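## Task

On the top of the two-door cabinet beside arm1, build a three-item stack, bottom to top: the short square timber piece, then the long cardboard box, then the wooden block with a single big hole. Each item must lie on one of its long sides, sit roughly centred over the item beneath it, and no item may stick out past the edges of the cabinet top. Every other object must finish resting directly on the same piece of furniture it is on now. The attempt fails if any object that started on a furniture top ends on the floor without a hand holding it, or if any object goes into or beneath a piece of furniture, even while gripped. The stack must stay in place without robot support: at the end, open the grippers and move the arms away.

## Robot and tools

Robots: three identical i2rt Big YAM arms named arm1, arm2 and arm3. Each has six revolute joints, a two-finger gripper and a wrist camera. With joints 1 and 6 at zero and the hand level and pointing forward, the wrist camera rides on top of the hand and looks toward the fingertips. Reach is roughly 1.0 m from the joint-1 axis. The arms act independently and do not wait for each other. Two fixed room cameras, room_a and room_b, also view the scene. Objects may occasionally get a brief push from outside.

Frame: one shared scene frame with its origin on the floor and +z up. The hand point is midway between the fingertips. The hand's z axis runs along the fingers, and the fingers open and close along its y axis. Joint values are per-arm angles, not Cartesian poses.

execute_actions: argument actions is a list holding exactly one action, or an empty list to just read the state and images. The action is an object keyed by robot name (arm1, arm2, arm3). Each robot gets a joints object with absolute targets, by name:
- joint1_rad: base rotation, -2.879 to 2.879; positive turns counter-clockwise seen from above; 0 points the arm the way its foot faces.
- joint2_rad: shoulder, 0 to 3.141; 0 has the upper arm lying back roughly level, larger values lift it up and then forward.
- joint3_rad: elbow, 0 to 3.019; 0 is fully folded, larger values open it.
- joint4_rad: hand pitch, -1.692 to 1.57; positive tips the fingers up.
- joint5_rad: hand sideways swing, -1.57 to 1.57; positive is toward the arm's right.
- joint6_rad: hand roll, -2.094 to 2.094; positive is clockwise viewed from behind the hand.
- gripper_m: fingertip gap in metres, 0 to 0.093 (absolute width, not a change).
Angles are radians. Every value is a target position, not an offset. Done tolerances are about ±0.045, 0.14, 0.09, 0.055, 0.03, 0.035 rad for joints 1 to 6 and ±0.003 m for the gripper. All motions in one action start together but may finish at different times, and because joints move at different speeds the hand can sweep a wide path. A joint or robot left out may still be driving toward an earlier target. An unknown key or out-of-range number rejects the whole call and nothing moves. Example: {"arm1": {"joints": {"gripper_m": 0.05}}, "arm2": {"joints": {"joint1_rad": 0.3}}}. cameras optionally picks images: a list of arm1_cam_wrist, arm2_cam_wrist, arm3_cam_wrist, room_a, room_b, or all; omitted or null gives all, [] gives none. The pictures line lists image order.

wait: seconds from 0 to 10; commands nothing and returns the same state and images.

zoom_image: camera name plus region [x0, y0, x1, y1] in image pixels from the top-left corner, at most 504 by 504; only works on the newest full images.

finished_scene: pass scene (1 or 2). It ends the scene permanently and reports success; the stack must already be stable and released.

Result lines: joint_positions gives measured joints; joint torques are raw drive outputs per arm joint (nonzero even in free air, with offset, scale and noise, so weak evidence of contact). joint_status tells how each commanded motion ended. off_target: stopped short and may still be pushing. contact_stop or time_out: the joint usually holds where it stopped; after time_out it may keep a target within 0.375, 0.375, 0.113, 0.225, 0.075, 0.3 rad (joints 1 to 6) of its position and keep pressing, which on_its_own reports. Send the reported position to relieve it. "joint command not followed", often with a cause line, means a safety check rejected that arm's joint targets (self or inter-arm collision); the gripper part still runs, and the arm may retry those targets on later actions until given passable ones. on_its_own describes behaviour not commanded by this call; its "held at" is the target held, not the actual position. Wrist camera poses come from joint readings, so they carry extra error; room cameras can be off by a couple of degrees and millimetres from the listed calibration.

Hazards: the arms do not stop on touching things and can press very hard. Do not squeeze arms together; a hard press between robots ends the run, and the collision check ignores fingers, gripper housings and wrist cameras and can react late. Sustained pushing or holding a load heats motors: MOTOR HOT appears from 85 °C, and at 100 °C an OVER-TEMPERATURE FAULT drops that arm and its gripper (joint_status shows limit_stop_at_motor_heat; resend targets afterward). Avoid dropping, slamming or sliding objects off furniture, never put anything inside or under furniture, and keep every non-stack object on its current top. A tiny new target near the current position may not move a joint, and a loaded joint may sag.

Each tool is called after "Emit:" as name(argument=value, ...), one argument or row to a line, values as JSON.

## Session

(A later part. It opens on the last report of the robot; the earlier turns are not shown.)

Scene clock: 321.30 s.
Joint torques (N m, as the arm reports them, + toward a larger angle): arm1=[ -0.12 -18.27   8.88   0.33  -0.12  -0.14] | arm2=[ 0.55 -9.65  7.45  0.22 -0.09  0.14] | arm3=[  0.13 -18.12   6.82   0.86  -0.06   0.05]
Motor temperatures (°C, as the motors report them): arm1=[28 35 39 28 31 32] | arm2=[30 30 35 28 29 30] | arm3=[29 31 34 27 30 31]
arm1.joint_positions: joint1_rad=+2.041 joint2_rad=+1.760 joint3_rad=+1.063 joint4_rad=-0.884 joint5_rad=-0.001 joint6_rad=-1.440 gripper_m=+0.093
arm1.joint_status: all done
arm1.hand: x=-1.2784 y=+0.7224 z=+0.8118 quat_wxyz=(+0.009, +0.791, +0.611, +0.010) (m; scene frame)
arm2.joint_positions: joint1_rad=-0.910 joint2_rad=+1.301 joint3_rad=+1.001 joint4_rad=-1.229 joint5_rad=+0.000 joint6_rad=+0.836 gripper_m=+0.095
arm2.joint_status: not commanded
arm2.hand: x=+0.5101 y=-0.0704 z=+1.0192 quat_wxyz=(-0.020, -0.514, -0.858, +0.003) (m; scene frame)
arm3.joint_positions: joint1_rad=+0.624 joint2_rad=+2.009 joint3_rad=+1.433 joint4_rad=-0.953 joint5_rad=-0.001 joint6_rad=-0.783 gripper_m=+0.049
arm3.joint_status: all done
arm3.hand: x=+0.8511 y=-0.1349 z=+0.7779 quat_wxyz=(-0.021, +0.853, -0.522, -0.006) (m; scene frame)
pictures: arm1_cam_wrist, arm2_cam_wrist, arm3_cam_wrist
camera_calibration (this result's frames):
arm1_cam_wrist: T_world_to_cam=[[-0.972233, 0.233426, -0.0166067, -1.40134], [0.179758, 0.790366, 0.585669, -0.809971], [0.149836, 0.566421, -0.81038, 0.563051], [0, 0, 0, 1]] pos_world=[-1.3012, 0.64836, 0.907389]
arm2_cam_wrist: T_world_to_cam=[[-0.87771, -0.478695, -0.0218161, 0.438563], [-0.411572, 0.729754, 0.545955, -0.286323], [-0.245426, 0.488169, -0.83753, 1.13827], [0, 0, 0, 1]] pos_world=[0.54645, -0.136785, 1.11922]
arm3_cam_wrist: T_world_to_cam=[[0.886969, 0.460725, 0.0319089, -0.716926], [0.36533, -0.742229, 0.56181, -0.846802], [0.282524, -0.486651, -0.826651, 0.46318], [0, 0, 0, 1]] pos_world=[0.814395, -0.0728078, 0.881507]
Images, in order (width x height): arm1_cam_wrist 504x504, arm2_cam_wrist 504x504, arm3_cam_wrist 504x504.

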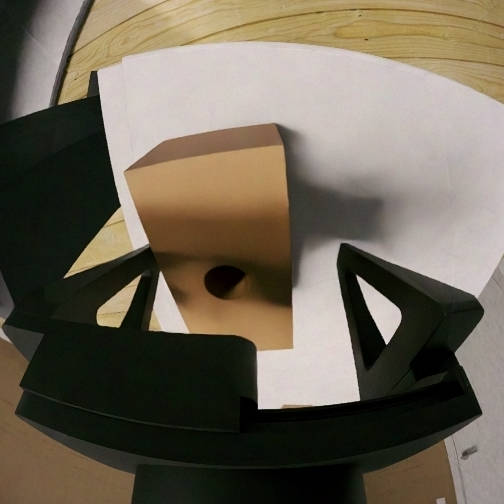

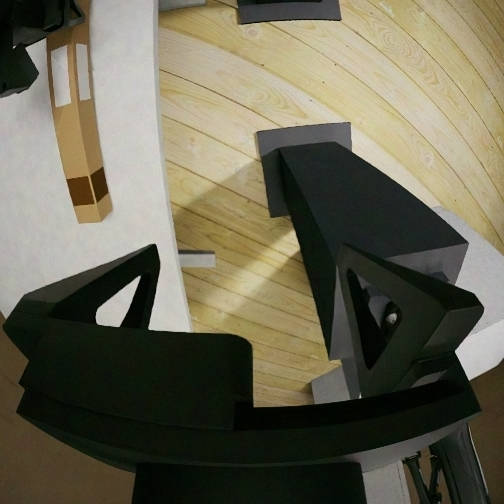

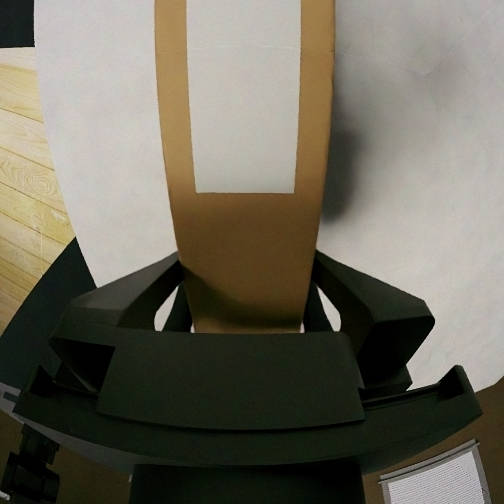

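Emit:
execute_actions(
  actions=[
    {"arm1": {"joints": {"gripper_m": 0.061}}, "arm3": {"joints": {"joint2_rad": 2.015, "joint4_rad": -1.0}}},
  ],
  cameras=["arm1_cam_wrist", "arm2_cam_wrist"],
)

Scene clock: 328.67 s.
Joint torques (N m, as the arm reports them, + toward a larger angle): arm1=[ -0.13 -18.14   8.89   0.28  -0.11  -0.14] | arm2=[ 0.31 -9.34  7.49  0.17 -0.07  0.12] | arm3=[  0.61 -19.25   6.82  -0.71  -0.07   0.07]
Motor temperatures (°C, as the motors report them): arm1=[28 35 38 28 31 32] | arm2=[30 30 34 28 29 30] | arm3=[29 31 34 27 30 31]
arm1.joint_positions: joint1_rad=+2.041 joint2_rad=+1.760 joint3_rad=+1.063 joint4_rad=-0.883 joint5_rad=-0.001 joint6_rad=-1.440 gripper_m=+0.061
arm1.joint_status: all done
arm1.hand: x=-1.2786 y=+0.7224 z=+0.8119 quat_wxyz=(+0.008, +0.791, +0.611, +0.010) (m; scene frame)
arm2.joint_positions: joint1_rad=-0.910 joint2_rad=+1.301 joint3_rad=+1.001 joint4_rad=-1.229 joint5_rad=+0.000 joint6_rad=+0.836 gripper_m=+0.095
arm2.joint_status: not commanded
arm2.hand: x=+0.5101 y=-0.0704 z=+1.0192 quat_wxyz=(-0.020, -0.514, -0.858, +0.003) (m; scene frame)
arm3.joint_positions: joint1_rad=+0.624 joint2_rad=+2.009 joint3_rad=+1.432 joint4_rad=-0.986 joint5_rad=-0.001 joint6_rad=-0.782 gripper_m=+0.049
arm3.joint_status: all done
arm3.hand: x=+0.8485 y=-0.1430 z=+0.7773 quat_wxyz=(-0.004, +0.853, -0.522, -0.002) (m; scene frame)
pictures: arm1_cam_wrist, arm2_cam_wrist
camera_calibration (this result's frames):
arm1_cam_wrist: T_world_to_cam=[[-0.972339, 0.233058, -0.0155132, -1.40233], [0.180154, 0.790578, 0.585262, -0.809306], [0.148664, 0.566278, -0.810696, 0.562097], [0, 0, 0, 1]] pos_world=[-1.3013, 0.648339, 0.907591]
arm2_cam_wrist: T_world_to_cam=[[-0.87771, -0.478695, -0.0218161, 0.438563], [-0.411572, 0.729754, 0.545955, -0.286323], [-0.245426, 0.488169, -0.83753, 1.13827], [0, 0, 0, 1]] pos_world=[0.54645, -0.136785, 1.11922]
Images, in order (width x height): arm1_cam_wrist 504x504, arm2_cam_wrist 504x504.

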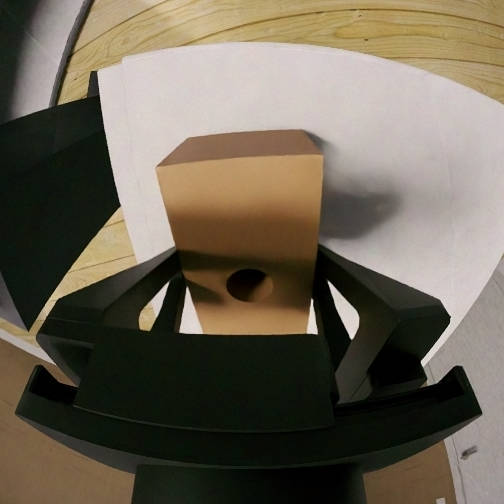

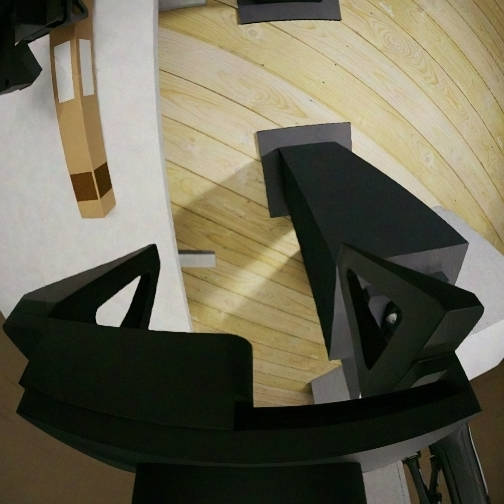

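Emit:
execute_actions(
  actions=[
    {"arm1": {"joints": {"gripper_m": 0.093}}, "arm3": {"joints": {"gripper_m": 0.093}}},
  ],
  cameras=["arm1_cam_wrist", "arm3_cam_wrist"],
)

Scene clock: 333.67 s.
Joint torques (N m, as the arm reports them, + toward a larger angle): arm1=[ -0.14 -18.26   8.89   0.29  -0.11  -0.13] | arm2=[ 0.21 -9.31  7.44  0.19 -0.09  0.15] | arm3=[  0.29 -19.47   6.88  -0.54  -0.05   0.06]
Motor temperatures (°C, as the motors report them): arm1=[28 35 38 28 31 32] | arm2=[30 30 34 28 29 30] | arm3=[29 31 33 27 30 31]
arm1.joint_positions: joint1_rad=+2.041 joint2_rad=+1.760 joint3_rad=+1.063 joint4_rad=-0.883 joint5_rad=-0.001 joint6_rad=-1.440 gripper_m=+0.093
arm1.joint_status: all done
arm1.hand: x=-1.2786 y=+0.7224 z=+0.8119 quat_wxyz=(+0.008, +0.791, +0.611, +0.010) (m; scene frame)
arm2.joint_positions: joint1_rad=-0.910 joint2_rad=+1.301 joint3_rad=+1.001 joint4_rad=-1.229 joint5_rad=+0.000 joint6_rad=+0.836 gripper_m=+0.095
arm2.joint_status: not commanded
arm2.hand: x=+0.5101 y=-0.0704 z=+1.0192 quat_wxyz=(-0.020, -0.514, -0.858, +0.003) (m; scene frame)
arm3.joint_positions: joint1_rad=+0.624 joint2_rad=+2.009 joint3_rad=+1.432 joint4_rad=-0.988 joint5_rad=-0.001 joint6_rad=-0.782 gripper_m=+0.093
arm3.joint_status: all done
arm3.hand: x=+0.8483 y=-0.1436 z=+0.7773 quat_wxyz=(-0.003, +0.853, -0.523, -0.001) (m; scene frame)
pictures: arm1_cam_wrist, arm3_cam_wrist
camera_calibration (this result's frames):
arm1_cam_wrist: T_world_to_cam=[[-0.972339, 0.233058, -0.0155132, -1.40233], [0.180154, 0.790578, 0.585262, -0.809306], [0.148664, 0.566278, -0.810696, 0.562097], [0, 0, 0, 1]] pos_world=[-1.3013, 0.648339, 0.907591]
arm3_cam_wrist: T_world_to_cam=[[0.887527, 0.460714, 0.00616292, -0.690878], [0.371133, -0.722756, 0.582995, -0.870511], [0.273048, -0.515137, -0.812452, 0.452165], [0, 0, 0, 1]] pos_world=[0.812786, -0.077944, 0.879124]
Images, in order (width x height): arm1_cam_wrist 504x504, arm3_cam_wrist 504x504.

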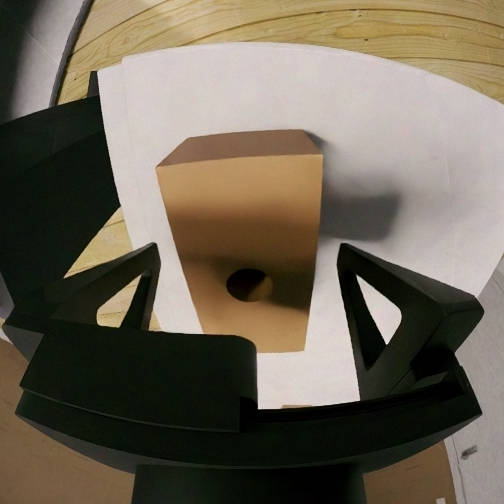

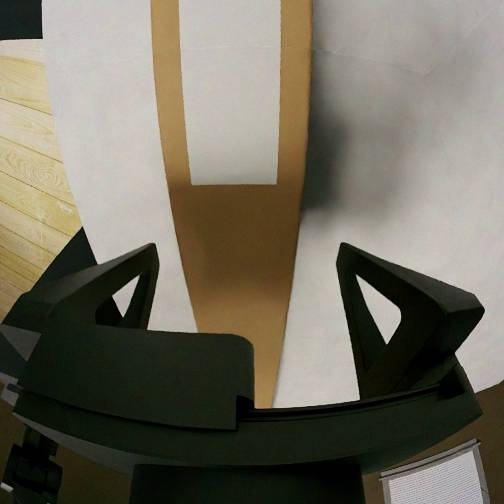

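Emit:
execute_actions(
  actions=[
    {"arm1": {"joints": {"joint2_rad": 1.5}}, "arm3": {"joints": {"joint2_rad": 0.6}}},
  ],
  cameras=["arm2_cam_wrist"],
)

Scene clock: 352.50 s.
Joint torques (N m, as the arm reports them, + toward a larger angle): arm1=[ -0.14 -14.39  10.77   0.77  -0.1   -0.11] | arm2=[ 0.01 -9.37  7.5   0.15 -0.08  0.13] | arm3=[0.62 3.89 8.02 1.6  0.02 0.11]
Motor temperatures (°C, as the motors report them): arm1=[28 35 38 28 31 32] | arm2=[30 31 34 28 29 30] | arm3=[29 31 33 27 30 31]
arm1.joint_positions: joint1_rad=+2.041 joint2_rad=+1.497 joint3_rad=+1.063 joint4_rad=-0.883 joint5_rad=-0.001 joint6_rad=-1.440 gripper_m=+0.093
arm1.joint_status: all done
arm1.hand: x=-1.3000 y=+0.7247 z=+0.9276 quat_wxyz=(-0.084, +0.786, +0.607, -0.084) (m; scene frame)
arm2.joint_positions: joint1_rad=-0.910 joint2_rad=+1.301 joint3_rad=+1.001 joint4_rad=-1.229 joint5_rad=+0.000 joint6_rad=+0.836 gripper_m=+0.095
arm2.joint_status: not commanded
arm2.hand: x=+0.5101 y=-0.0704 z=+1.0192 quat_wxyz=(-0.020, -0.514, -0.858, +0.003) (m; scene frame)
arm3.joint_positions: joint1_rad=+0.624 joint2_rad=+0.594 joint3_rad=+1.423 joint4_rad=-0.990 joint5_rad=-0.001 joint6_rad=-0.782 gripper_m=+0.093
arm3.joint_status: all done
arm3.hand: x=+0.7508 y=-0.4476 z=+1.4275 quat_wxyz=(-0.630, +0.649, -0.398, -0.154) (m; scene frame)
pictures: arm2_cam_wrist
camera_calibration (this result's frames):
arm2_cam_wrist: T_world_to_cam=[[-0.87771, -0.478695, -0.0218161, 0.438563], [-0.411572, 0.729754, 0.545955, -0.286323], [-0.245426, 0.488169, -0.83753, 1.13827], [0, 0, 0, 1]] pos_world=[0.54645, -0.136785, 1.11922]
Images, in order (width x height): arm2_cam_wrist 504x504.

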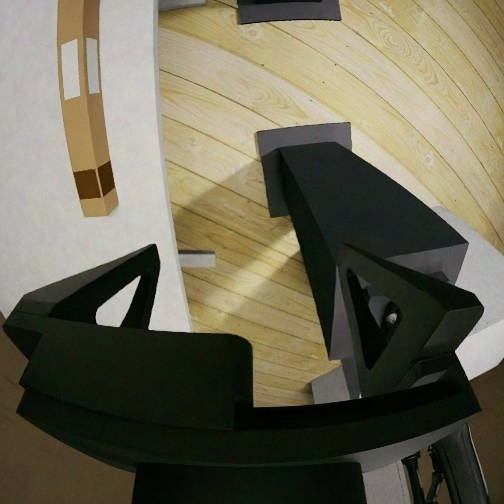

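Emit:
execute_actions(
  actions=[
    {"arm1": {"joints": {"joint1_rad": 1.365, "joint2_rad": 1.938, "joint3_rad": 1.787, "joint4_rad": -1.378, "joint6_rad": 1.028}}, "arm2": {"joints": {"joint1_rad": -0.893, "joint2_rad": 2.38, "joint3_rad": 2.16, "joint4_rad": -1.315, "joint6_rad": 0.864}}, "arm3": {"joints": {"joint1_rad": 0.0}}},
  ],
  cameras=["arm1_cam_wrist", "arm2_cam_wrist", "room_b"],
)

Scene clock: 367.67 s.
Joint torques (N m, as the arm reports them, + toward a larger angle): arm1=[ -0.21 -22.75  12.34  -0.23  -0.05   0.09] | arm2=[  0.74 -25.86  12.13   0.04  -0.09   0.14] | arm3=[-0.35  3.84  7.97  1.48  0.    0.1 ]
Motor temperatures (°C, as the motors report them): arm1=[28 34 39 28 31 32] | arm2=[30 31 35 28 29 30] | arm3=[29 30 34 27 30 31]
arm1.joint_positions: joint1_rad=+1.369 joint2_rad=+1.938 joint3_rad=+1.752 joint4_rad=-1.371 joint5_rad=+0.001 joint6_rad=+1.014 gripper_m=+0.093
arm1.joint_status: all done
arm1.hand: x=-1.2531 y=+1.0957 z=+0.9576 quat_wxyz=(-0.007, +0.617, -0.787, -0.003) (m; scene frame)
arm2.joint_positions: joint1_rad=-0.904 joint2_rad=+2.380 joint3_rad=+2.111 joint4_rad=-1.307 joint5_rad=+0.000 joint6_rad=+0.857 gripper_m=+0.095
arm2.joint_status: all done
arm2.hand: x=+0.8475 y=-0.1523 z=+0.8573 quat_wxyz=(+0.003, -0.520, -0.854, +0.009) (m; scene frame)
arm3.joint_positions: joint1_rad=+0.006 joint2_rad=+0.594 joint3_rad=+1.423 joint4_rad=-0.990 joint5_rad=-0.001 joint6_rad=-0.782 gripper_m=+0.093
arm3.joint_status: all done
arm3.hand: x=+0.8729 y=-0.5350 z=+1.4274 quat_wxyz=(-0.647, +0.497, -0.577, +0.045) (m; scene frame)
pictures: arm1_cam_wrist, arm2_cam_wrist, room_b
camera_calibration (this result's frames):
arm1_cam_wrist: T_world_to_cam=[[0.975836, -0.218088, 0.0134951, 1.44554], [-0.186667, -0.799953, 0.570289, 0.103115], [-0.113578, -0.559028, -0.821333, 1.37955], [0, 0, 0, 1]] pos_world=[-1.23468, 1.16895, 1.05476]
arm2_cam_wrist: T_world_to_cam=[[-0.884933, -0.465537, 0.0130009, 0.670225], [-0.375197, 0.729189, 0.572285, -0.052724], [-0.2759, 0.501556, -0.819952, 1.13824], [0, 0, 0, 1]] pos_world=[0.887363, -0.220432, 0.954763]
Images, in order (width x height): arm1_cam_wrist 504x504, arm2_cam_wrist 504x504, room_b 672x504.

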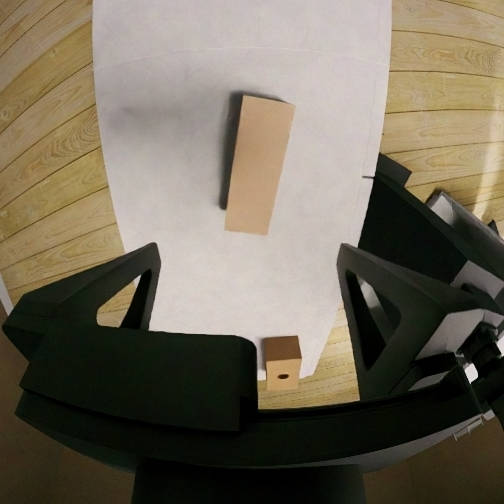

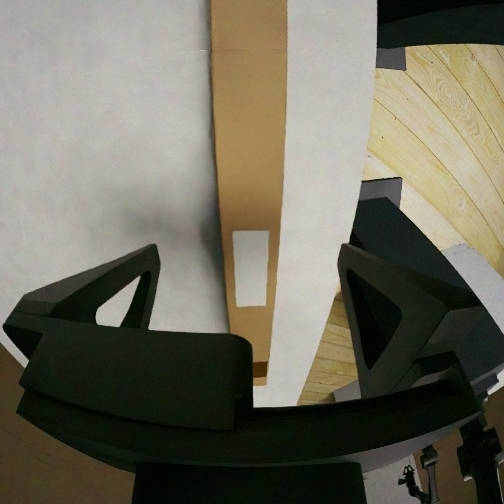

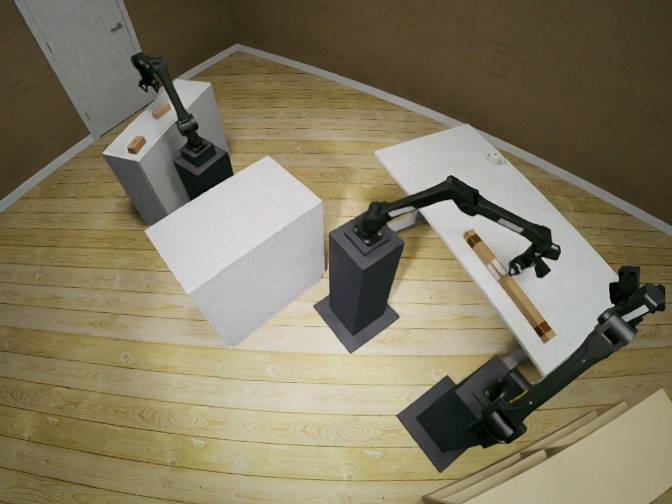

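Emit:
execute_actions(
  actions=[
    {"arm1": {"joints": {"joint1_rad": -1.96, "joint2_rad": 1.0, "joint3_rad": 0.92, "joint4_rad": -1.3, "joint6_rad": 1.39}}, "arm2": {"joints": {"joint2_rad": 2.49, "joint3_rad": 2.07, "joint4_rad": -1.132}}},
  ],
  cameras=["arm1_cam_wrist", "arm2_cam_wrist"],
)

Scene clock: 404.47 s.
Joint torques (N m, as the arm reports them, + toward a larger angle): arm1=[ 0.25 -7.58 10.02  0.24 -0.04  0.11] | arm2=[  0.83 -24.72   8.07   0.94  -0.09   0.18] | arm3=[-0.1   3.99  8.    1.46 -0.01  0.1 ]
Motor temperatures (°C, as the motors report them): arm1=[28 35 41 28 31 32] | arm2=[30 34 38 28 29 30] | arm3=[29 29 34 27 30 31]
arm1.joint_positions: joint1_rad=-1.957 joint2_rad=+1.009 joint3_rad=+0.917 joint4_rad=-1.296 joint5_rad=+0.001 joint6_rad=+1.377 gripper_m=+0.093
arm1.joint_status: all done
arm1.hand: x=-0.6679 y=+0.4138 z=+1.0331 quat_wxyz=(-0.092, -0.920, -0.379, -0.025) (m; scene frame)
arm2.joint_positions: joint1_rad=-0.904 joint2_rad=+2.487 joint3_rad=+2.074 joint4_rad=-1.148 joint5_rad=+0.000 joint6_rad=+0.857 gripper_m=+0.095
arm2.joint_status: all done
arm2.hand: x=+0.8526 y=-0.1550 z=+0.7701 quat_wxyz=(-0.004, -0.520, -0.854, +0.007) (m; scene frame)
arm3.joint_positions: joint1_rad=+0.006 joint2_rad=+0.594 joint3_rad=+1.423 joint4_rad=-0.990 joint5_rad=-0.001 joint6_rad=-0.782 gripper_m=+0.093
arm3.joint_status: not commanded
arm3.hand: x=+0.8729 y=-0.5350 z=+1.4274 quat_wxyz=(-0.647, +0.497, -0.577, +0.045) (m; scene frame)
pictures: arm1_cam_wrist, arm2_cam_wrist
camera_calibration (this result's frames):
arm1_cam_wrist: T_world_to_cam=[[-0.708767, 0.682436, -0.178691, -0.574467], [0.503326, 0.666687, 0.54972, -0.501026], [0.49428, 0.299684, -0.816013, 1.17198], [0, 0, 0, 1]] pos_world=[-0.734268, 0.374842, 1.12912]
arm2_cam_wrist: T_world_to_cam=[[-0.88493, -0.465721, 0.00183263, 0.683189], [-0.383587, 0.731085, 0.564247, 0.0146507], [-0.264122, 0.498616, -0.825604, 1.06335], [0, 0, 0, 1]] pos_world=[0.891048, -0.222741, 0.86839]
Images, in order (width x height): arm1_cam_wrist 504x504, arm2_cam_wrist 504x504.

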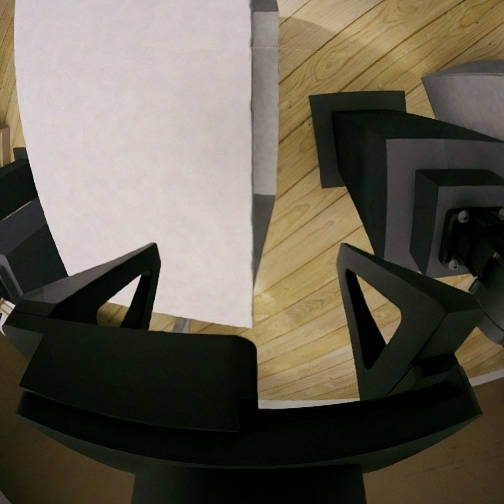

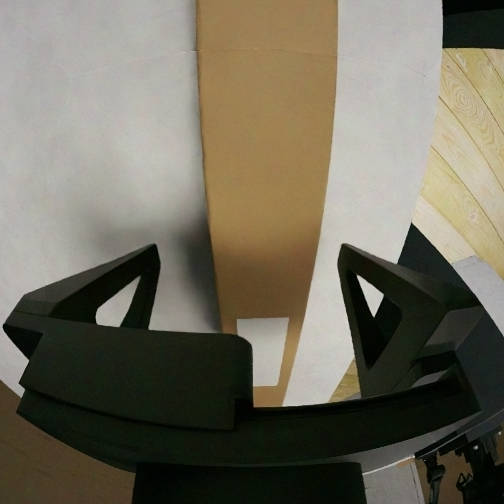

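Emit:
execute_actions(
  actions=[
    {"arm2": {"joints": {"joint2_rad": 2.50, "joint3_rad": 2.028, "joint4_rad": -1.092}}},
  ],
  cameras=["arm2_cam_wrist"],
)

Scene clock: 410.30 s.
Joint torques (N m, as the arm reports them, + toward a larger angle): arm1=[ 0.32 -7.56 10.01  0.23 -0.04  0.11] | arm2=[  0.6  -24.46   7.26   1.11  -0.06   0.11] | arm3=[ 0.    3.79  7.93  1.55 -0.01  0.13]
Motor temperatures (°C, as the motors report them): arm1=[28 35 41 28 31 32] | arm2=[30 34 37 28 29 30] | arm3=[29 29 34 27 30 31]
arm1.joint_positions: joint1_rad=-1.957 joint2_rad=+1.009 joint3_rad=+0.917 joint4_rad=-1.296 joint5_rad=+0.001 joint6_rad=+1.377 gripper_m=+0.093
arm1.joint_status: not commanded
arm1.hand: x=-0.6679 y=+0.4138 z=+1.0331 quat_wxyz=(-0.092, -0.920, -0.379, -0.025) (m; scene frame)
arm2.joint_positions: joint1_rad=-0.904 joint2_rad=+2.487 joint3_rad=+2.039 joint4_rad=-1.108 joint5_rad=+0.000 joint6_rad=+0.857 gripper_m=+0.095
arm2.joint_status: all done
arm2.hand: x=+0.8482 y=-0.1542 z=+0.7580 quat_wxyz=(-0.007, -0.520, -0.854, +0.006) (m; scene frame)
arm3.joint_positions: joint1_rad=+0.006 joint2_rad=+0.594 joint3_rad=+1.423 joint4_rad=-0.990 joint5_rad=-0.001 joint6_rad=-0.782 gripper_m=+0.093
arm3.joint_status: not commanded
arm3.hand: x=+0.8729 y=-0.5350 z=+1.4274 quat_wxyz=(-0.647, +0.497, -0.577, +0.045) (m; scene frame)
pictures: arm2_cam_wrist
camera_calibration (this result's frames):
arm2_cam_wrist: T_world_to_cam=[[-0.884893, -0.465791, -0.0018898, 0.682524], [-0.386358, 0.731711, 0.56154, 0.0236983], [-0.260177, 0.497632, -0.827448, 1.04965], [0, 0, 0, 1]] pos_world=[0.886211, -0.221766, 0.856513]
Images, in order (width x height): arm2_cam_wrist 504x504.

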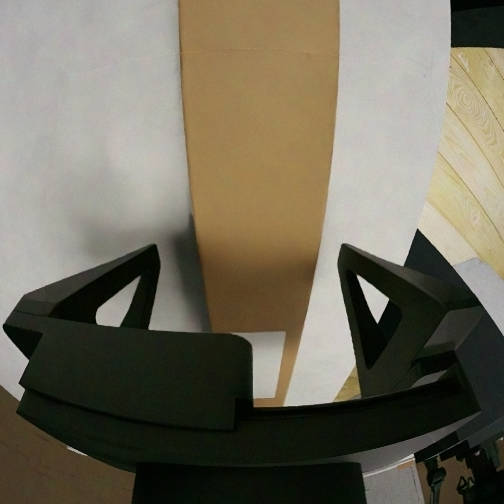

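Emit:
execute_actions(
  actions=[
    {"arm2": {"joints": {"joint2_rad": 2.515, "gripper_m": 0.0}}},
  ],
  cameras=["arm2_cam_wrist"],
)

Scene clock: 413.30 s.
Joint torques (N m, as the arm reports them, + toward a larger angle): arm1=[ 0.29 -7.57 10.    0.23 -0.04  0.11] | arm2=[  0.79 -23.1    7.42   0.95  -0.09   0.11] | arm3=[0.1  3.79 7.96 1.42 0.01 0.09]
Motor temperatures (°C, as the motors report them): arm1=[28 35 41 28 31 32] | arm2=[30 34 36 28 29 30] | arm3=[29 29 34 27 30 31]
arm1.joint_positions: joint1_rad=-1.957 joint2_rad=+1.009 joint3_rad=+0.917 joint4_rad=-1.296 joint5_rad=+0.001 joint6_rad=+1.377 gripper_m=+0.093
arm1.joint_status: not commanded
arm1.hand: x=-0.6679 y=+0.4138 z=+1.0331 quat_wxyz=(-0.092, -0.920, -0.379, -0.025) (m; scene frame)
arm2.joint_positions: joint1_rad=-0.904 joint2_rad=+2.487 joint3_rad=+2.039 joint4_rad=-1.107 joint5_rad=+0.000 joint6_rad=+0.859 gripper_m=+0.049
arm2.joint_status: gripper_m off_target (ended at +0.049, target +0.000); the others done
arm2.hand: x=+0.8485 y=-0.1542 z=+0.7580 quat_wxyz=(-0.007, -0.521, -0.854, +0.006) (m; scene frame)
arm3.joint_positions: joint1_rad=+0.006 joint2_rad=+0.594 joint3_rad=+1.423 joint4_rad=-0.990 joint5_rad=-0.001 joint6_rad=-0.782 gripper_m=+0.093
arm3.joint_status: not commanded
arm3.hand: x=+0.8729 y=-0.5350 z=+1.4274 quat_wxyz=(-0.647, +0.497, -0.577, +0.045) (m; scene frame)
pictures: arm2_cam_wrist
camera_calibration (this result's frames):
arm2_cam_wrist: T_world_to_cam=[[-0.885945, -0.463782, -0.00279147, 0.684621], [-0.385343, 0.732731, 0.560906, 0.0236274], [-0.258093, 0.498008, -0.827875, 1.04837], [0, 0, 0, 1]] pos_world=[0.886218, -0.221893, 0.856576]
Images, in order (width x height): arm2_cam_wrist 504x504.

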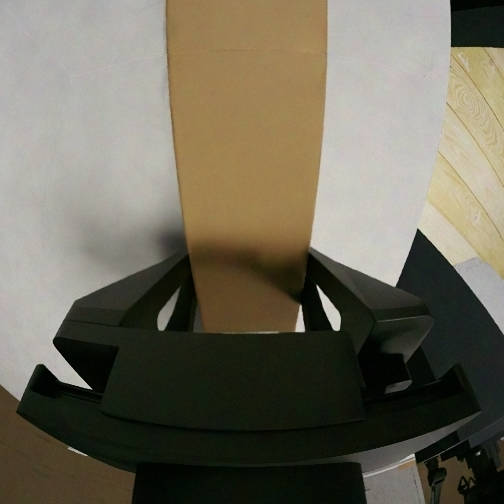

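Emit:
execute_actions(
  actions=[
    {"arm2": {"joints": {"gripper_m": 0.075, "joint2_rad": 2.50}}},
  ],
  cameras=[],
)

Emit:
execute_actions(
  actions=[
    {"arm2": {"joints": {"joint3_rad": 1.986, "joint4_rad": -1.04}}},
  ],
  cameras=["arm2_cam_wrist"],
)

Scene clock: 419.00 s.
Joint torques (N m, as the arm reports them, + toward a larger angle): arm1=[ 0.29 -7.56 10.    0.23 -0.04  0.11] | arm2=[  0.91 -24.15   7.34   0.98  -0.06   0.12] | arm3=[-0.14  3.62  7.99  1.46  0.    0.15]
Motor temperatures (°C, as the motors report them): arm1=[28 34 40 28 31 32] | arm2=[30 34 36 28 29 30] | arm3=[29 29 34 27 30 31]
arm1.joint_positions: joint1_rad=-1.957 joint2_rad=+1.009 joint3_rad=+0.917 joint4_rad=-1.296 joint5_rad=+0.001 joint6_rad=+1.377 gripper_m=+0.093
arm1.joint_status: not commanded
arm1.hand: x=-0.6679 y=+0.4138 z=+1.0331 quat_wxyz=(-0.092, -0.920, -0.379, -0.025) (m; scene frame)
arm2.joint_positions: joint1_rad=-0.904 joint2_rad=+2.487 joint3_rad=+2.039 joint4_rad=-1.107 joint5_rad=+0.000 joint6_rad=+0.859 gripper_m=+0.075
arm2.joint_status: all done
arm2.hand: x=+0.8485 y=-0.1542 z=+0.7580 quat_wxyz=(-0.007, -0.521, -0.853, +0.006) (m; scene frame)
arm3.joint_positions: joint1_rad=+0.006 joint2_rad=+0.594 joint3_rad=+1.423 joint4_rad=-0.990 joint5_rad=-0.001 joint6_rad=-0.782 gripper_m=+0.093
arm3.joint_status: not commanded
arm3.hand: x=+0.8729 y=-0.5350 z=+1.4274 quat_wxyz=(-0.647, +0.497, -0.577, +0.045) (m; scene frame)
pictures: none
No camera images: the call's "cameras" was empty. Leave "cameras" out to get every camera's image.

Scene clock: 419.77 s.
Joint torques (N m, as the arm reports them, + toward a larger angle): arm1=[ 0.32 -7.59 10.    0.22 -0.04  0.11] | arm2=[  0.44 -24.38   7.33   1.02  -0.07   0.1 ] | arm3=[-0.23  3.88  8.13  1.59  0.01  0.12]
Motor temperatures (°C, as the motors report them): arm1=[28 34 40 28 31 32] | arm2=[30 34 36 28 29 30] | arm3=[29 29 34 27 30 31]
arm1.joint_positions: joint1_rad=-1.957 joint2_rad=+1.009 joint3_rad=+0.917 joint4_rad=-1.296 joint5_rad=+0.001 joint6_rad=+1.377 gripper_m=+0.093
arm1.joint_status: not commanded
arm1.hand: x=-0.6679 y=+0.4138 z=+1.0331 quat_wxyz=(-0.092, -0.920, -0.379, -0.025) (m; scene frame)
arm2.joint_positions: joint1_rad=-0.904 joint2_rad=+2.487 joint3_rad=+1.996 joint4_rad=-1.056 joint5_rad=+0.000 joint6_rad=+0.859 gripper_m=+0.075
arm2.joint_status: all done
arm2.hand: x=+0.8433 y=-0.1532 z=+0.7436 quat_wxyz=(-0.011, -0.521, -0.853, +0.005) (m; scene frame)
arm3.joint_positions: joint1_rad=+0.006 joint2_rad=+0.594 joint3_rad=+1.423 joint4_rad=-0.990 joint5_rad=-0.001 joint6_rad=-0.782 gripper_m=+0.093
arm3.joint_status: not commanded
arm3.hand: x=+0.8729 y=-0.5350 z=+1.4274 quat_wxyz=(-0.647, +0.497, -0.577, +0.045) (m; scene frame)
pictures: arm2_cam_wrist
camera_calibration (this result's frames):
arm2_cam_wrist: T_world_to_cam=[[-0.886011, -0.463574, -0.00911197, 0.685205], [-0.389722, 0.733926, 0.556299, 0.0362049], [-0.251199, 0.496439, -0.830932, 1.03084], [0, 0, 0, 1]] pos_world=[0.880154, -0.220677, 0.842661]
Images, in order (width x height): arm2_cam_wrist 504x504.

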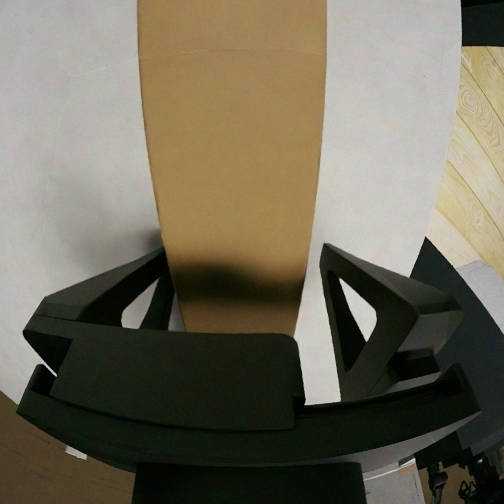

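Emit:
execute_actions(
  actions=[
    {"arm2": {"joints": {"gripper_m": 0.0}}},
  ],
  cameras=[],
)

Emit:
execute_actions(
  actions=[
    {"arm2": {"joints": {"joint2_rad": 1.95, "joint3_rad": 1.56, "joint4_rad": -1.17}}},
  ],
  cameras=["arm2_cam_wrist", "room_b"],
)

Scene clock: 426.47 s.
Joint torques (N m, as the arm reports them, + toward a larger angle): arm1=[ 0.27 -7.58 10.    0.23 -0.04  0.11] | arm2=[  0.66 -23.77   7.22   0.95  -0.07   0.09] | arm3=[-0.13  3.34  8.    1.47  0.04  0.11]
Motor temperatures (°C, as the motors report them): arm1=[28 34 40 28 31 32] | arm2=[30 34 35 28 29 30] | arm3=[29 29 34 27 30 31]
arm1.joint_positions: joint1_rad=-1.957 joint2_rad=+1.009 joint3_rad=+0.917 joint4_rad=-1.296 joint5_rad=+0.001 joint6_rad=+1.377 gripper_m=+0.093
arm1.joint_status: not commanded
arm1.hand: x=-0.6679 y=+0.4138 z=+1.0331 quat_wxyz=(-0.092, -0.920, -0.379, -0.025) (m; scene frame)
arm2.joint_positions: joint1_rad=-0.904 joint2_rad=+2.487 joint3_rad=+1.996 joint4_rad=-1.056 joint5_rad=+0.000 joint6_rad=+0.860 gripper_m=+0.049
arm2.joint_status: gripper_m off_target (ended at +0.049, target +0.000)
arm2.hand: x=+0.8434 y=-0.1529 z=+0.7436 quat_wxyz=(-0.011, -0.521, -0.853, +0.005) (m; scene frame)
arm3.joint_positions: joint1_rad=+0.006 joint2_rad=+0.594 joint3_rad=+1.423 joint4_rad=-0.990 joint5_rad=-0.001 joint6_rad=-0.782 gripper_m=+0.093
arm3.joint_status: not commanded
arm3.hand: x=+0.8729 y=-0.5350 z=+1.4274 quat_wxyz=(-0.647, +0.497, -0.577, +0.045) (m; scene frame)
pictures: none
No camera images: the call's "cameras" was empty. Leave "cameras" out to get every camera's image.

Scene clock: 428.03 s.
Joint torques (N m, as the arm reports them, + toward a larger angle): arm1=[ 0.31 -7.56 10.    0.23 -0.04  0.11] | arm2=[  0.24 -17.81   7.78   0.03  -0.17   0.09] | arm3=[-0.23  3.5   8.02  1.53  0.    0.12]
Motor temperatures (°C, as the motors report them): arm1=[28 34 40 28 31 32] | arm2=[30 34 35 28 29 30] | arm3=[29 29 34 27 30 31]
arm1.joint_positions: joint1_rad=-1.957 joint2_rad=+1.009 joint3_rad=+0.917 joint4_rad=-1.296 joint5_rad=+0.001 joint6_rad=+1.377 gripper_m=+0.093
arm1.joint_status: not commanded
arm1.hand: x=-0.6679 y=+0.4138 z=+1.0331 quat_wxyz=(-0.092, -0.920, -0.379, -0.025) (m; scene frame)
arm2.joint_positions: joint1_rad=-0.904 joint2_rad=+1.936 joint3_rad=+1.570 joint4_rad=-1.158 joint5_rad=+0.003 joint6_rad=+0.860 gripper_m=+0.049
arm2.joint_status: all done
arm2.hand: x=+0.7309 y=-0.1230 z=+0.9410 quat_wxyz=(-0.023, -0.521, -0.853, +0.003) (m; scene frame)
arm3.joint_positions: joint1_rad=+0.006 joint2_rad=+0.594 joint3_rad=+1.423 joint4_rad=-0.990 joint5_rad=-0.001 joint6_rad=-0.782 gripper_m=+0.093
arm3.joint_status: not commanded
arm3.hand: x=+0.8729 y=-0.5350 z=+1.4274 quat_wxyz=(-0.647, +0.497, -0.577, +0.045) (m; scene frame)
pictures: arm2_cam_wrist, room_b
camera_calibration (this result's frames):
arm2_cam_wrist: T_world_to_cam=[[-0.885831, -0.463309, -0.0254699, 0.616693], [-0.401872, 0.73861, 0.541252, -0.115933], [-0.231955, 0.489693, -0.840475, 1.14573], [0, 0, 0, 1]] pos_world=[0.765452, -0.189705, 1.04141]
Images, in order (width x height): arm2_cam_wrist 504x504, room_b 672x504.

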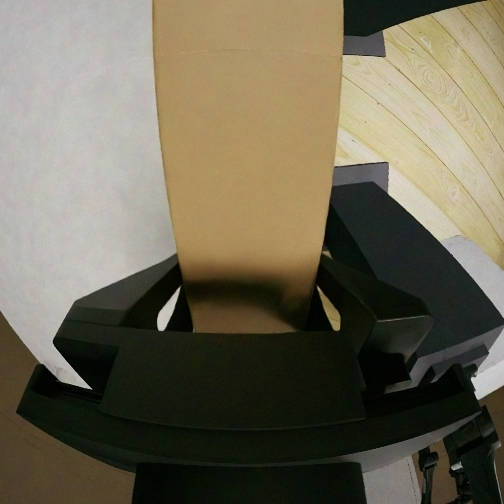

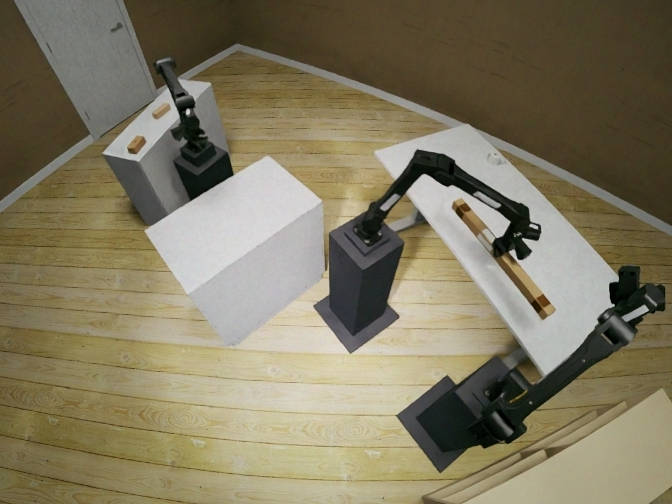

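Emit:
execute_actions(
  actions=[
    {"arm1": {"joints": {"joint2_rad": 0.75}}, "arm2": {"joints": {"joint1_rad": 2.256, "joint2_rad": 2.125, "joint3_rad": 1.82, "joint4_rad": -1.23, "joint6_rad": -0.995}}},
  ],
  cameras=["arm1_cam_wrist", "arm2_cam_wrist", "room_a", "room_b"],
)

Scene clock: 445.23 s.
Joint torques (N m, as the arm reports them, + toward a larger angle): arm1=[ 0.23 -2.97 10.78  0.67 -0.05  0.08] | arm2=[  0.41 -23.36  10.23  -0.19  -0.2   -0.04] | arm3=[0.45 4.07 7.93 1.52 0.   0.11]
Motor temperatures (°C, as the motors report them): arm1=[28 34 40 28 31 32] | arm2=[30 34 36 28 29 30] | arm3=[29 29 34 27 30 31]
arm1.joint_positions: joint1_rad=-1.957 joint2_rad=+0.748 joint3_rad=+0.912 joint4_rad=-1.296 joint5_rad=+0.001 joint6_rad=+1.377 gripper_m=+0.093
arm1.joint_status: all done
arm1.hand: x=-0.6861 y=+0.4395 z=+1.1004 quat_wxyz=(-0.216, -0.902, -0.371, -0.050) (m; scene frame)
arm2.joint_positions: joint1_rad=+2.263 joint2_rad=+2.139 joint3_rad=+1.795 joint4_rad=-1.216 joint5_rad=-0.002 joint6_rad=-0.988 gripper_m=+0.049
arm2.joint_status: all done
arm2.hand: x=-0.4722 y=+0.1513 z=+0.9083 quat_wxyz=(+0.003, +0.926, +0.379, -0.012) (m; scene frame)
arm3.joint_positions: joint1_rad=+0.006 joint2_rad=+0.594 joint3_rad=+1.423 joint4_rad=-0.990 joint5_rad=-0.001 joint6_rad=-0.782 gripper_m=+0.093
arm3.joint_status: not commanded
arm3.hand: x=+0.8729 y=-0.5350 z=+1.4274 quat_wxyz=(-0.647, +0.497, -0.577, +0.045) (m; scene frame)
pictures: arm1_cam_wrist, arm2_cam_wrist, room_a, room_b
camera_calibration (this result's frames):
arm1_cam_wrist: T_world_to_cam=[[-0.663667, 0.621024, -0.416983, -0.27276], [0.433374, 0.773575, 0.462351, -0.544728], [0.609699, 0.126138, -0.782532, 1.34684], [0, 0, 0, 1]] pos_world=[-0.766116, 0.420892, 1.19206]
arm2_cam_wrist: T_world_to_cam=[[-0.705988, 0.70822, -0.00237799, -0.436022], [0.587371, 0.587389, 0.556749, -0.308397], [0.395698, 0.391661, -0.830677, 1.00716], [0, 0, 0, 1]] pos_world=[-0.525214, 0.0954823, 1.00729]
Images, in order (width x height): arm1_cam_wrist 504x504, arm2_cam_wrist 504x504, room_a 672x504, room_b 672x504.

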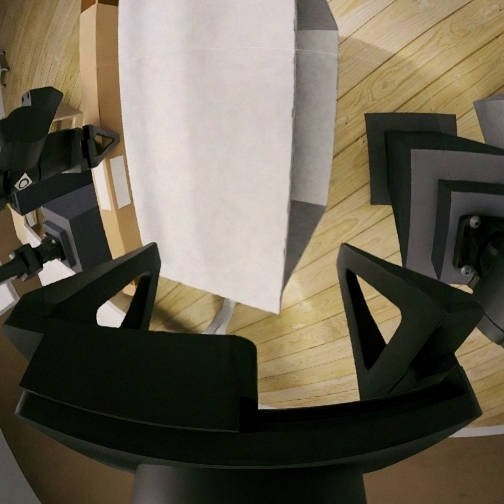

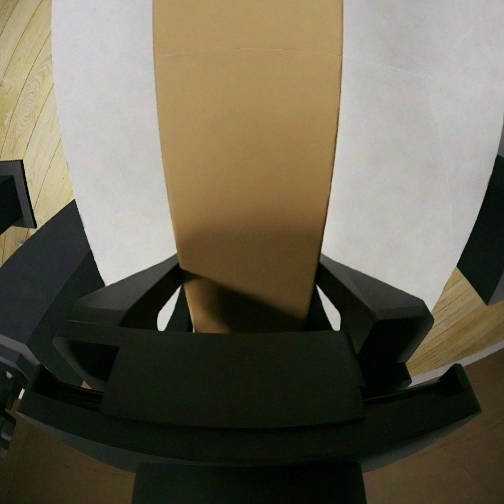

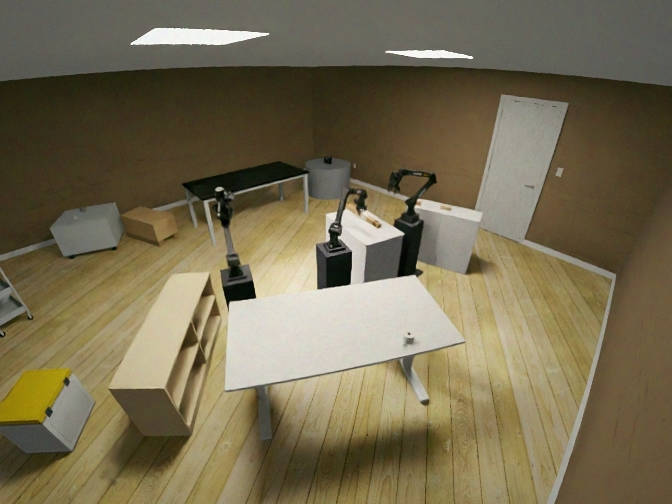

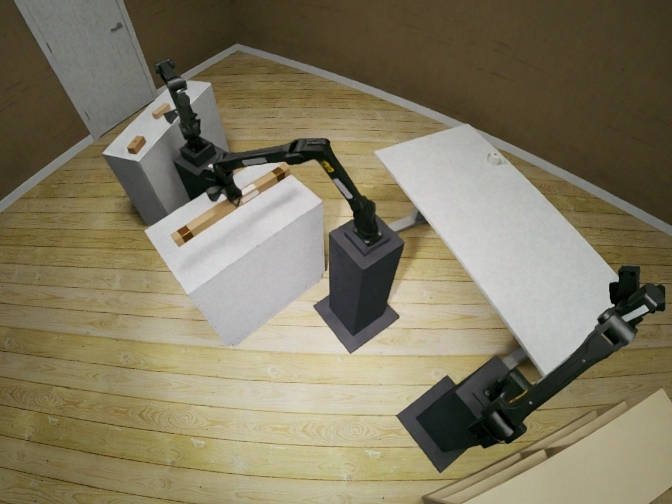

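Emit:
execute_actions(
  actions=[
    {"arm2": {"joints": {"joint2_rad": 2.245, "joint3_rad": 1.72, "joint4_rad": -1.022}}},
  ],
  cameras=["arm1_cam_wrist", "room_b"],
)

Scene clock: 455.70 s.
Joint torques (N m, as the arm reports them, + toward a larger angle): arm1=[ 0.24 -2.95 10.78  0.65 -0.05  0.08] | arm2=[  0.33 -23.44   7.91   1.02  -0.18  -0.04] | arm3=[-0.54  3.39  7.89  1.32 -0.05  0.11]
Motor temperatures (°C, as the motors report them): arm1=[28 34 40 28 31 32] | arm2=[30 34 36 28 29 30] | arm3=[29 28 34 27 30 31]
arm1.joint_positions: joint1_rad=-1.957 joint2_rad=+0.748 joint3_rad=+0.912 joint4_rad=-1.296 joint5_rad=+0.001 joint6_rad=+1.377 gripper_m=+0.093
arm1.joint_status: not commanded
arm1.hand: x=-0.6861 y=+0.4395 z=+1.1004 quat_wxyz=(-0.216, -0.902, -0.371, -0.050) (m; scene frame)
arm2.joint_positions: joint1_rad=+2.263 joint2_rad=+2.253 joint3_rad=+1.720 joint4_rad=-1.038 joint5_rad=-0.002 joint6_rad=-0.988 gripper_m=+0.049
arm2.joint_status: all done
arm2.hand: x=-0.4703 y=+0.1493 z=+0.8116 quat_wxyz=(+0.006, +0.926, +0.379, -0.007) (m; scene frame)
arm3.joint_positions: joint1_rad=+0.006 joint2_rad=+0.594 joint3_rad=+1.423 joint4_rad=-0.990 joint5_rad=-0.001 joint6_rad=-0.782 gripper_m=+0.093
arm3.joint_status: not commanded
arm3.hand: x=+0.8729 y=-0.5350 z=+1.4274 quat_wxyz=(-0.647, +0.497, -0.577, +0.045) (m; scene frame)
pictures: arm1_cam_wrist, room_b
camera_calibration (this result's frames):
arm1_cam_wrist: T_world_to_cam=[[-0.663667, 0.621024, -0.416983, -0.27276], [0.433374, 0.773575, 0.462351, -0.544728], [0.609699, 0.126138, -0.782532, 1.34684], [0, 0, 0, 1]] pos_world=[-0.766116, 0.420892, 1.19206]
Images, in order (width x height): arm1_cam_wrist 504x504, room_b 672x504.

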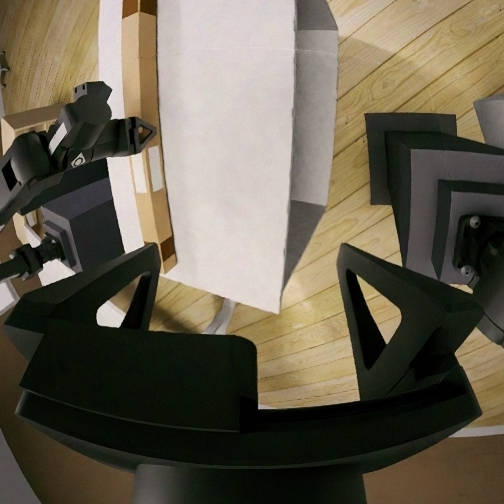

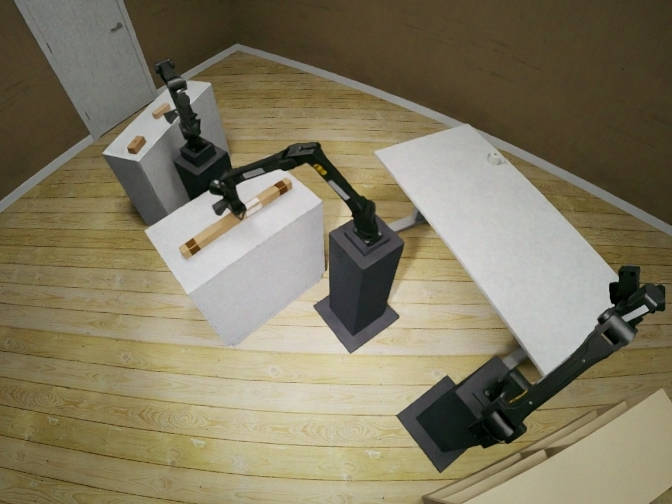

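Emit:
zoom_image(
  camera="room_b",
  region=[160, 160, 320, 280],
)

Emit:
zoom_image(
  camera="arm1_cam_wrist",
  region=[90, 100, 250, 290],
)

Region (160, 160, 320, 280) of room_b's 672x504 image, scaled by 3.150, with more detail than that image has; it fills the top 378 rows of this view, and the rest is white.

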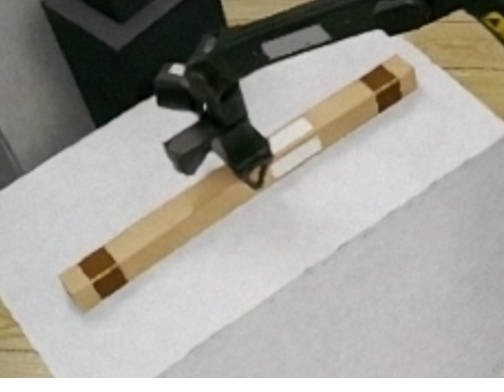

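Region (90, 100, 250, 290) of arm1_cam_wrist's 504x504 image, scaled by 2.653, with more detail than that image has; it fills the left 424 columns of this view, and the rest is white.

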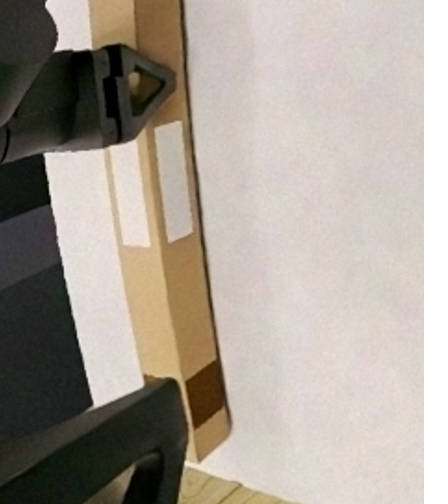

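Emit:
execute_actions(
  actions=[
    {"arm2": {"joints": {"joint3_rad": 1.693, "joint4_rad": -0.997}}},
  ],
  cameras=[],
)

Scene clock: 462.80 s.
Joint torques (N m, as the arm reports them, + toward a larger angle): arm1=[ 0.27 -2.98 10.78  0.66 -0.05  0.08] | arm2=[  0.34 -22.94   6.92   1.11  -0.16  -0.01] | arm3=[ 0.04  3.99  8.06  1.61 -0.04  0.12]
Motor temperatures (°C, as the motors report them): arm1=[28 33 40 28 31 32] | arm2=[30 34 36 28 29 30] | arm3=[29 28 34 27 30 31]
arm1.joint_positions: joint1_rad=-1.957 joint2_rad=+0.748 joint3_rad=+0.912 joint4_rad=-1.296 joint5_rad=+0.001 joint6_rad=+1.377 gripper_m=+0.093
arm1.joint_status: not commanded
arm1.hand: x=-0.6861 y=+0.4395 z=+1.1004 quat_wxyz=(-0.216, -0.902, -0.371, -0.050) (m; scene frame)
arm2.joint_positions: joint1_rad=+2.263 joint2_rad=+2.253 joint3_rad=+1.704 joint4_rad=-1.014 joint5_rad=-0.002 joint6_rad=-0.988 gripper_m=+0.049
arm2.joint_status: all done
arm2.hand: x=-0.4692 y=+0.1490 z=+0.8065 quat_wxyz=(+0.004, +0.926, +0.379, -0.011) (m; scene frame)
arm3.joint_positions: joint1_rad=+0.006 joint2_rad=+0.594 joint3_rad=+1.423 joint4_rad=-0.990 joint5_rad=-0.001 joint6_rad=-0.782 gripper_m=+0.093
arm3.joint_status: not commanded
arm3.hand: x=+0.8729 y=-0.5350 z=+1.4274 quat_wxyz=(-0.647, +0.497, -0.577, +0.045) (m; scene frame)
pictures: none
No camera images: the call's "cameras" was empty. Leave "cameras" out to get every camera's image.

Emit:
execute_actions(
  actions=[
    {"arm2": {"joints": {"gripper_m": 0.093}}},
  ],
  cameras=["arm2_cam_wrist"],
)

Emit:
execute_actions(
  actions=[
    {"arm2": {"joints": {"joint2_rad": 0.8}}},
  ],
  cameras=["arm1_cam_wrist", "room_b"],
)

Scene clock: 465.73 s.
Joint torques (N m, as the arm reports them, + toward a larger angle): arm1=[ 0.25 -2.97 10.78  0.66 -0.05  0.08] | arm2=[  0.3  -22.94   6.97   1.11  -0.17  -0.04] | arm3=[-0.15  3.97  8.04  1.75 -0.02  0.12]
Motor temperatures (°C, as the motors report them): arm1=[28 33 40 28 31 32] | arm2=[30 35 36 28 29 30] | arm3=[29 28 34 27 30 31]
arm1.joint_positions: joint1_rad=-1.957 joint2_rad=+0.748 joint3_rad=+0.912 joint4_rad=-1.296 joint5_rad=+0.001 joint6_rad=+1.377 gripper_m=+0.093
arm1.joint_status: not commanded
arm1.hand: x=-0.6861 y=+0.4395 z=+1.1004 quat_wxyz=(-0.216, -0.902, -0.371, -0.050) (m; scene frame)
arm2.joint_positions: joint1_rad=+2.263 joint2_rad=+2.253 joint3_rad=+1.704 joint4_rad=-1.014 joint5_rad=-0.002 joint6_rad=-0.988 gripper_m=+0.093
arm2.joint_status: all done
arm2.hand: x=-0.4692 y=+0.1490 z=+0.8065 quat_wxyz=(+0.004, +0.926, +0.379, -0.011) (m; scene frame)
arm3.joint_positions: joint1_rad=+0.006 joint2_rad=+0.594 joint3_rad=+1.423 joint4_rad=-0.990 joint5_rad=-0.001 joint6_rad=-0.782 gripper_m=+0.093
arm3.joint_status: not commanded
arm3.hand: x=+0.8729 y=-0.5350 z=+1.4274 quat_wxyz=(-0.647, +0.497, -0.577, +0.045) (m; scene frame)
pictures: arm2_cam_wrist
camera_calibration (this result's frames):
arm2_cam_wrist: T_world_to_cam=[[-0.706009, 0.708188, -0.00461831, -0.430761], [0.585891, 0.587727, 0.557951, -0.253835], [0.397848, 0.391212, -0.829861, 0.92275], [0, 0, 0, 1]] pos_world=[-0.522516, 0.0932539, 0.905393]
Images, in order (width x height): arm2_cam_wrist 504x504.

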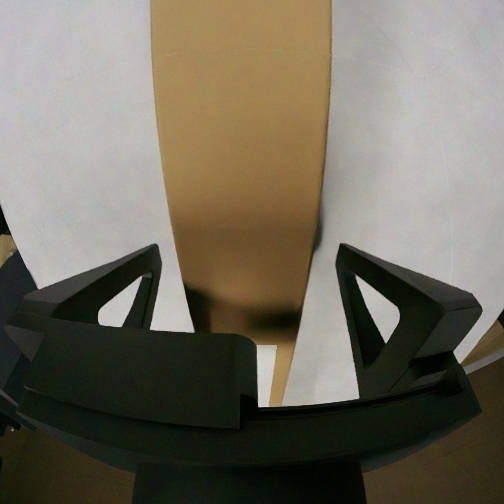

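Scene clock: 467.70 s.
Joint torques (N m, as the arm reports them, + toward a larger angle): arm1=[ 0.2  -2.97 10.78  0.67 -0.05  0.08] | arm2=[ 0.09  0.9   6.96  2.31 -0.11  0.03] | arm3=[0.04 3.97 8.09 1.67 0.   0.13]
Motor temperatures (°C, as the motors report them): arm1=[28 33 41 28 31 32] | arm2=[30 34 36 28 29 30] | arm3=[29 28 34 27 30 31]
arm1.joint_positions: joint1_rad=-1.957 joint2_rad=+0.748 joint3_rad=+0.912 joint4_rad=-1.296 joint5_rad=+0.001 joint6_rad=+1.377 gripper_m=+0.093
arm1.joint_status: not commanded
arm1.hand: x=-0.6861 y=+0.4395 z=+1.1004 quat_wxyz=(-0.216, -0.902, -0.371, -0.050) (m; scene frame)
arm2.joint_positions: joint1_rad=+2.263 joint2_rad=+0.797 joint3_rad=+1.694 joint4_rad=-1.005 joint5_rad=-0.002 joint6_rad=-0.988 gripper_m=+0.093
arm2.joint_status: all done
arm2.hand: x=-0.1177 y=+0.0861 z=+1.5886 quat_wxyz=(-0.373, +0.689, +0.277, -0.557) (m; scene frame)
arm3.joint_positions: joint1_rad=+0.006 joint2_rad=+0.594 joint3_rad=+1.423 joint4_rad=-0.990 joint5_rad=-0.001 joint6_rad=-0.782 gripper_m=+0.093
arm3.joint_status: not commanded
arm3.hand: x=+0.8729 y=-0.5350 z=+1.4274 quat_wxyz=(-0.647, +0.497, -0.577, +0.045) (m; scene frame)
pictures: arm1_cam_wrist, room_b
camera_calibration (this result's frames):
arm1_cam_wrist: T_world_to_cam=[[-0.663667, 0.621024, -0.416983, -0.27276], [0.433374, 0.773575, 0.462351, -0.544728], [0.609699, 0.126138, -0.782532, 1.34684], [0, 0, 0, 1]] pos_world=[-0.766116, 0.420892, 1.19206]
Images, in order (width x height): arm1_cam_wrist 504x504, room_b 672x504.

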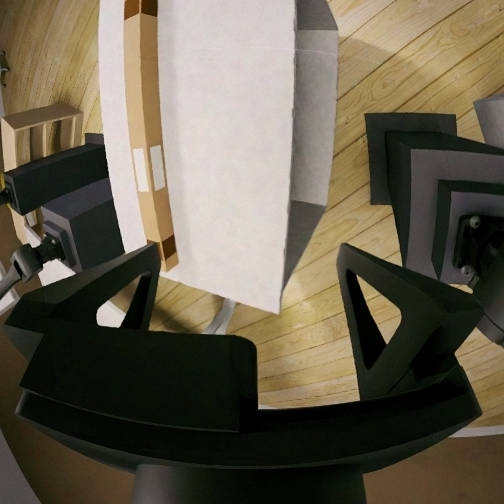

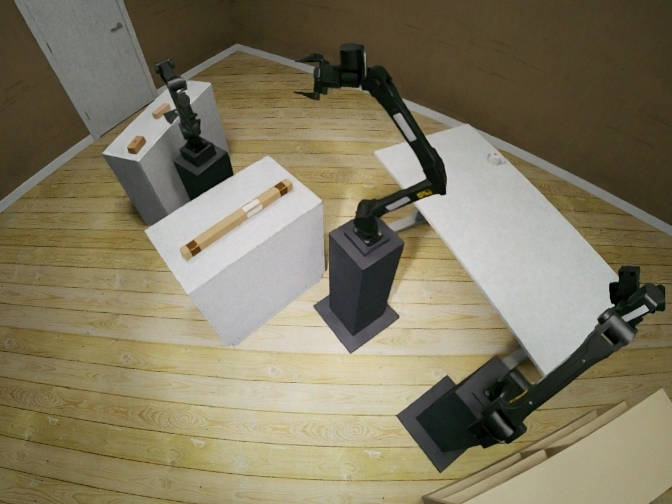

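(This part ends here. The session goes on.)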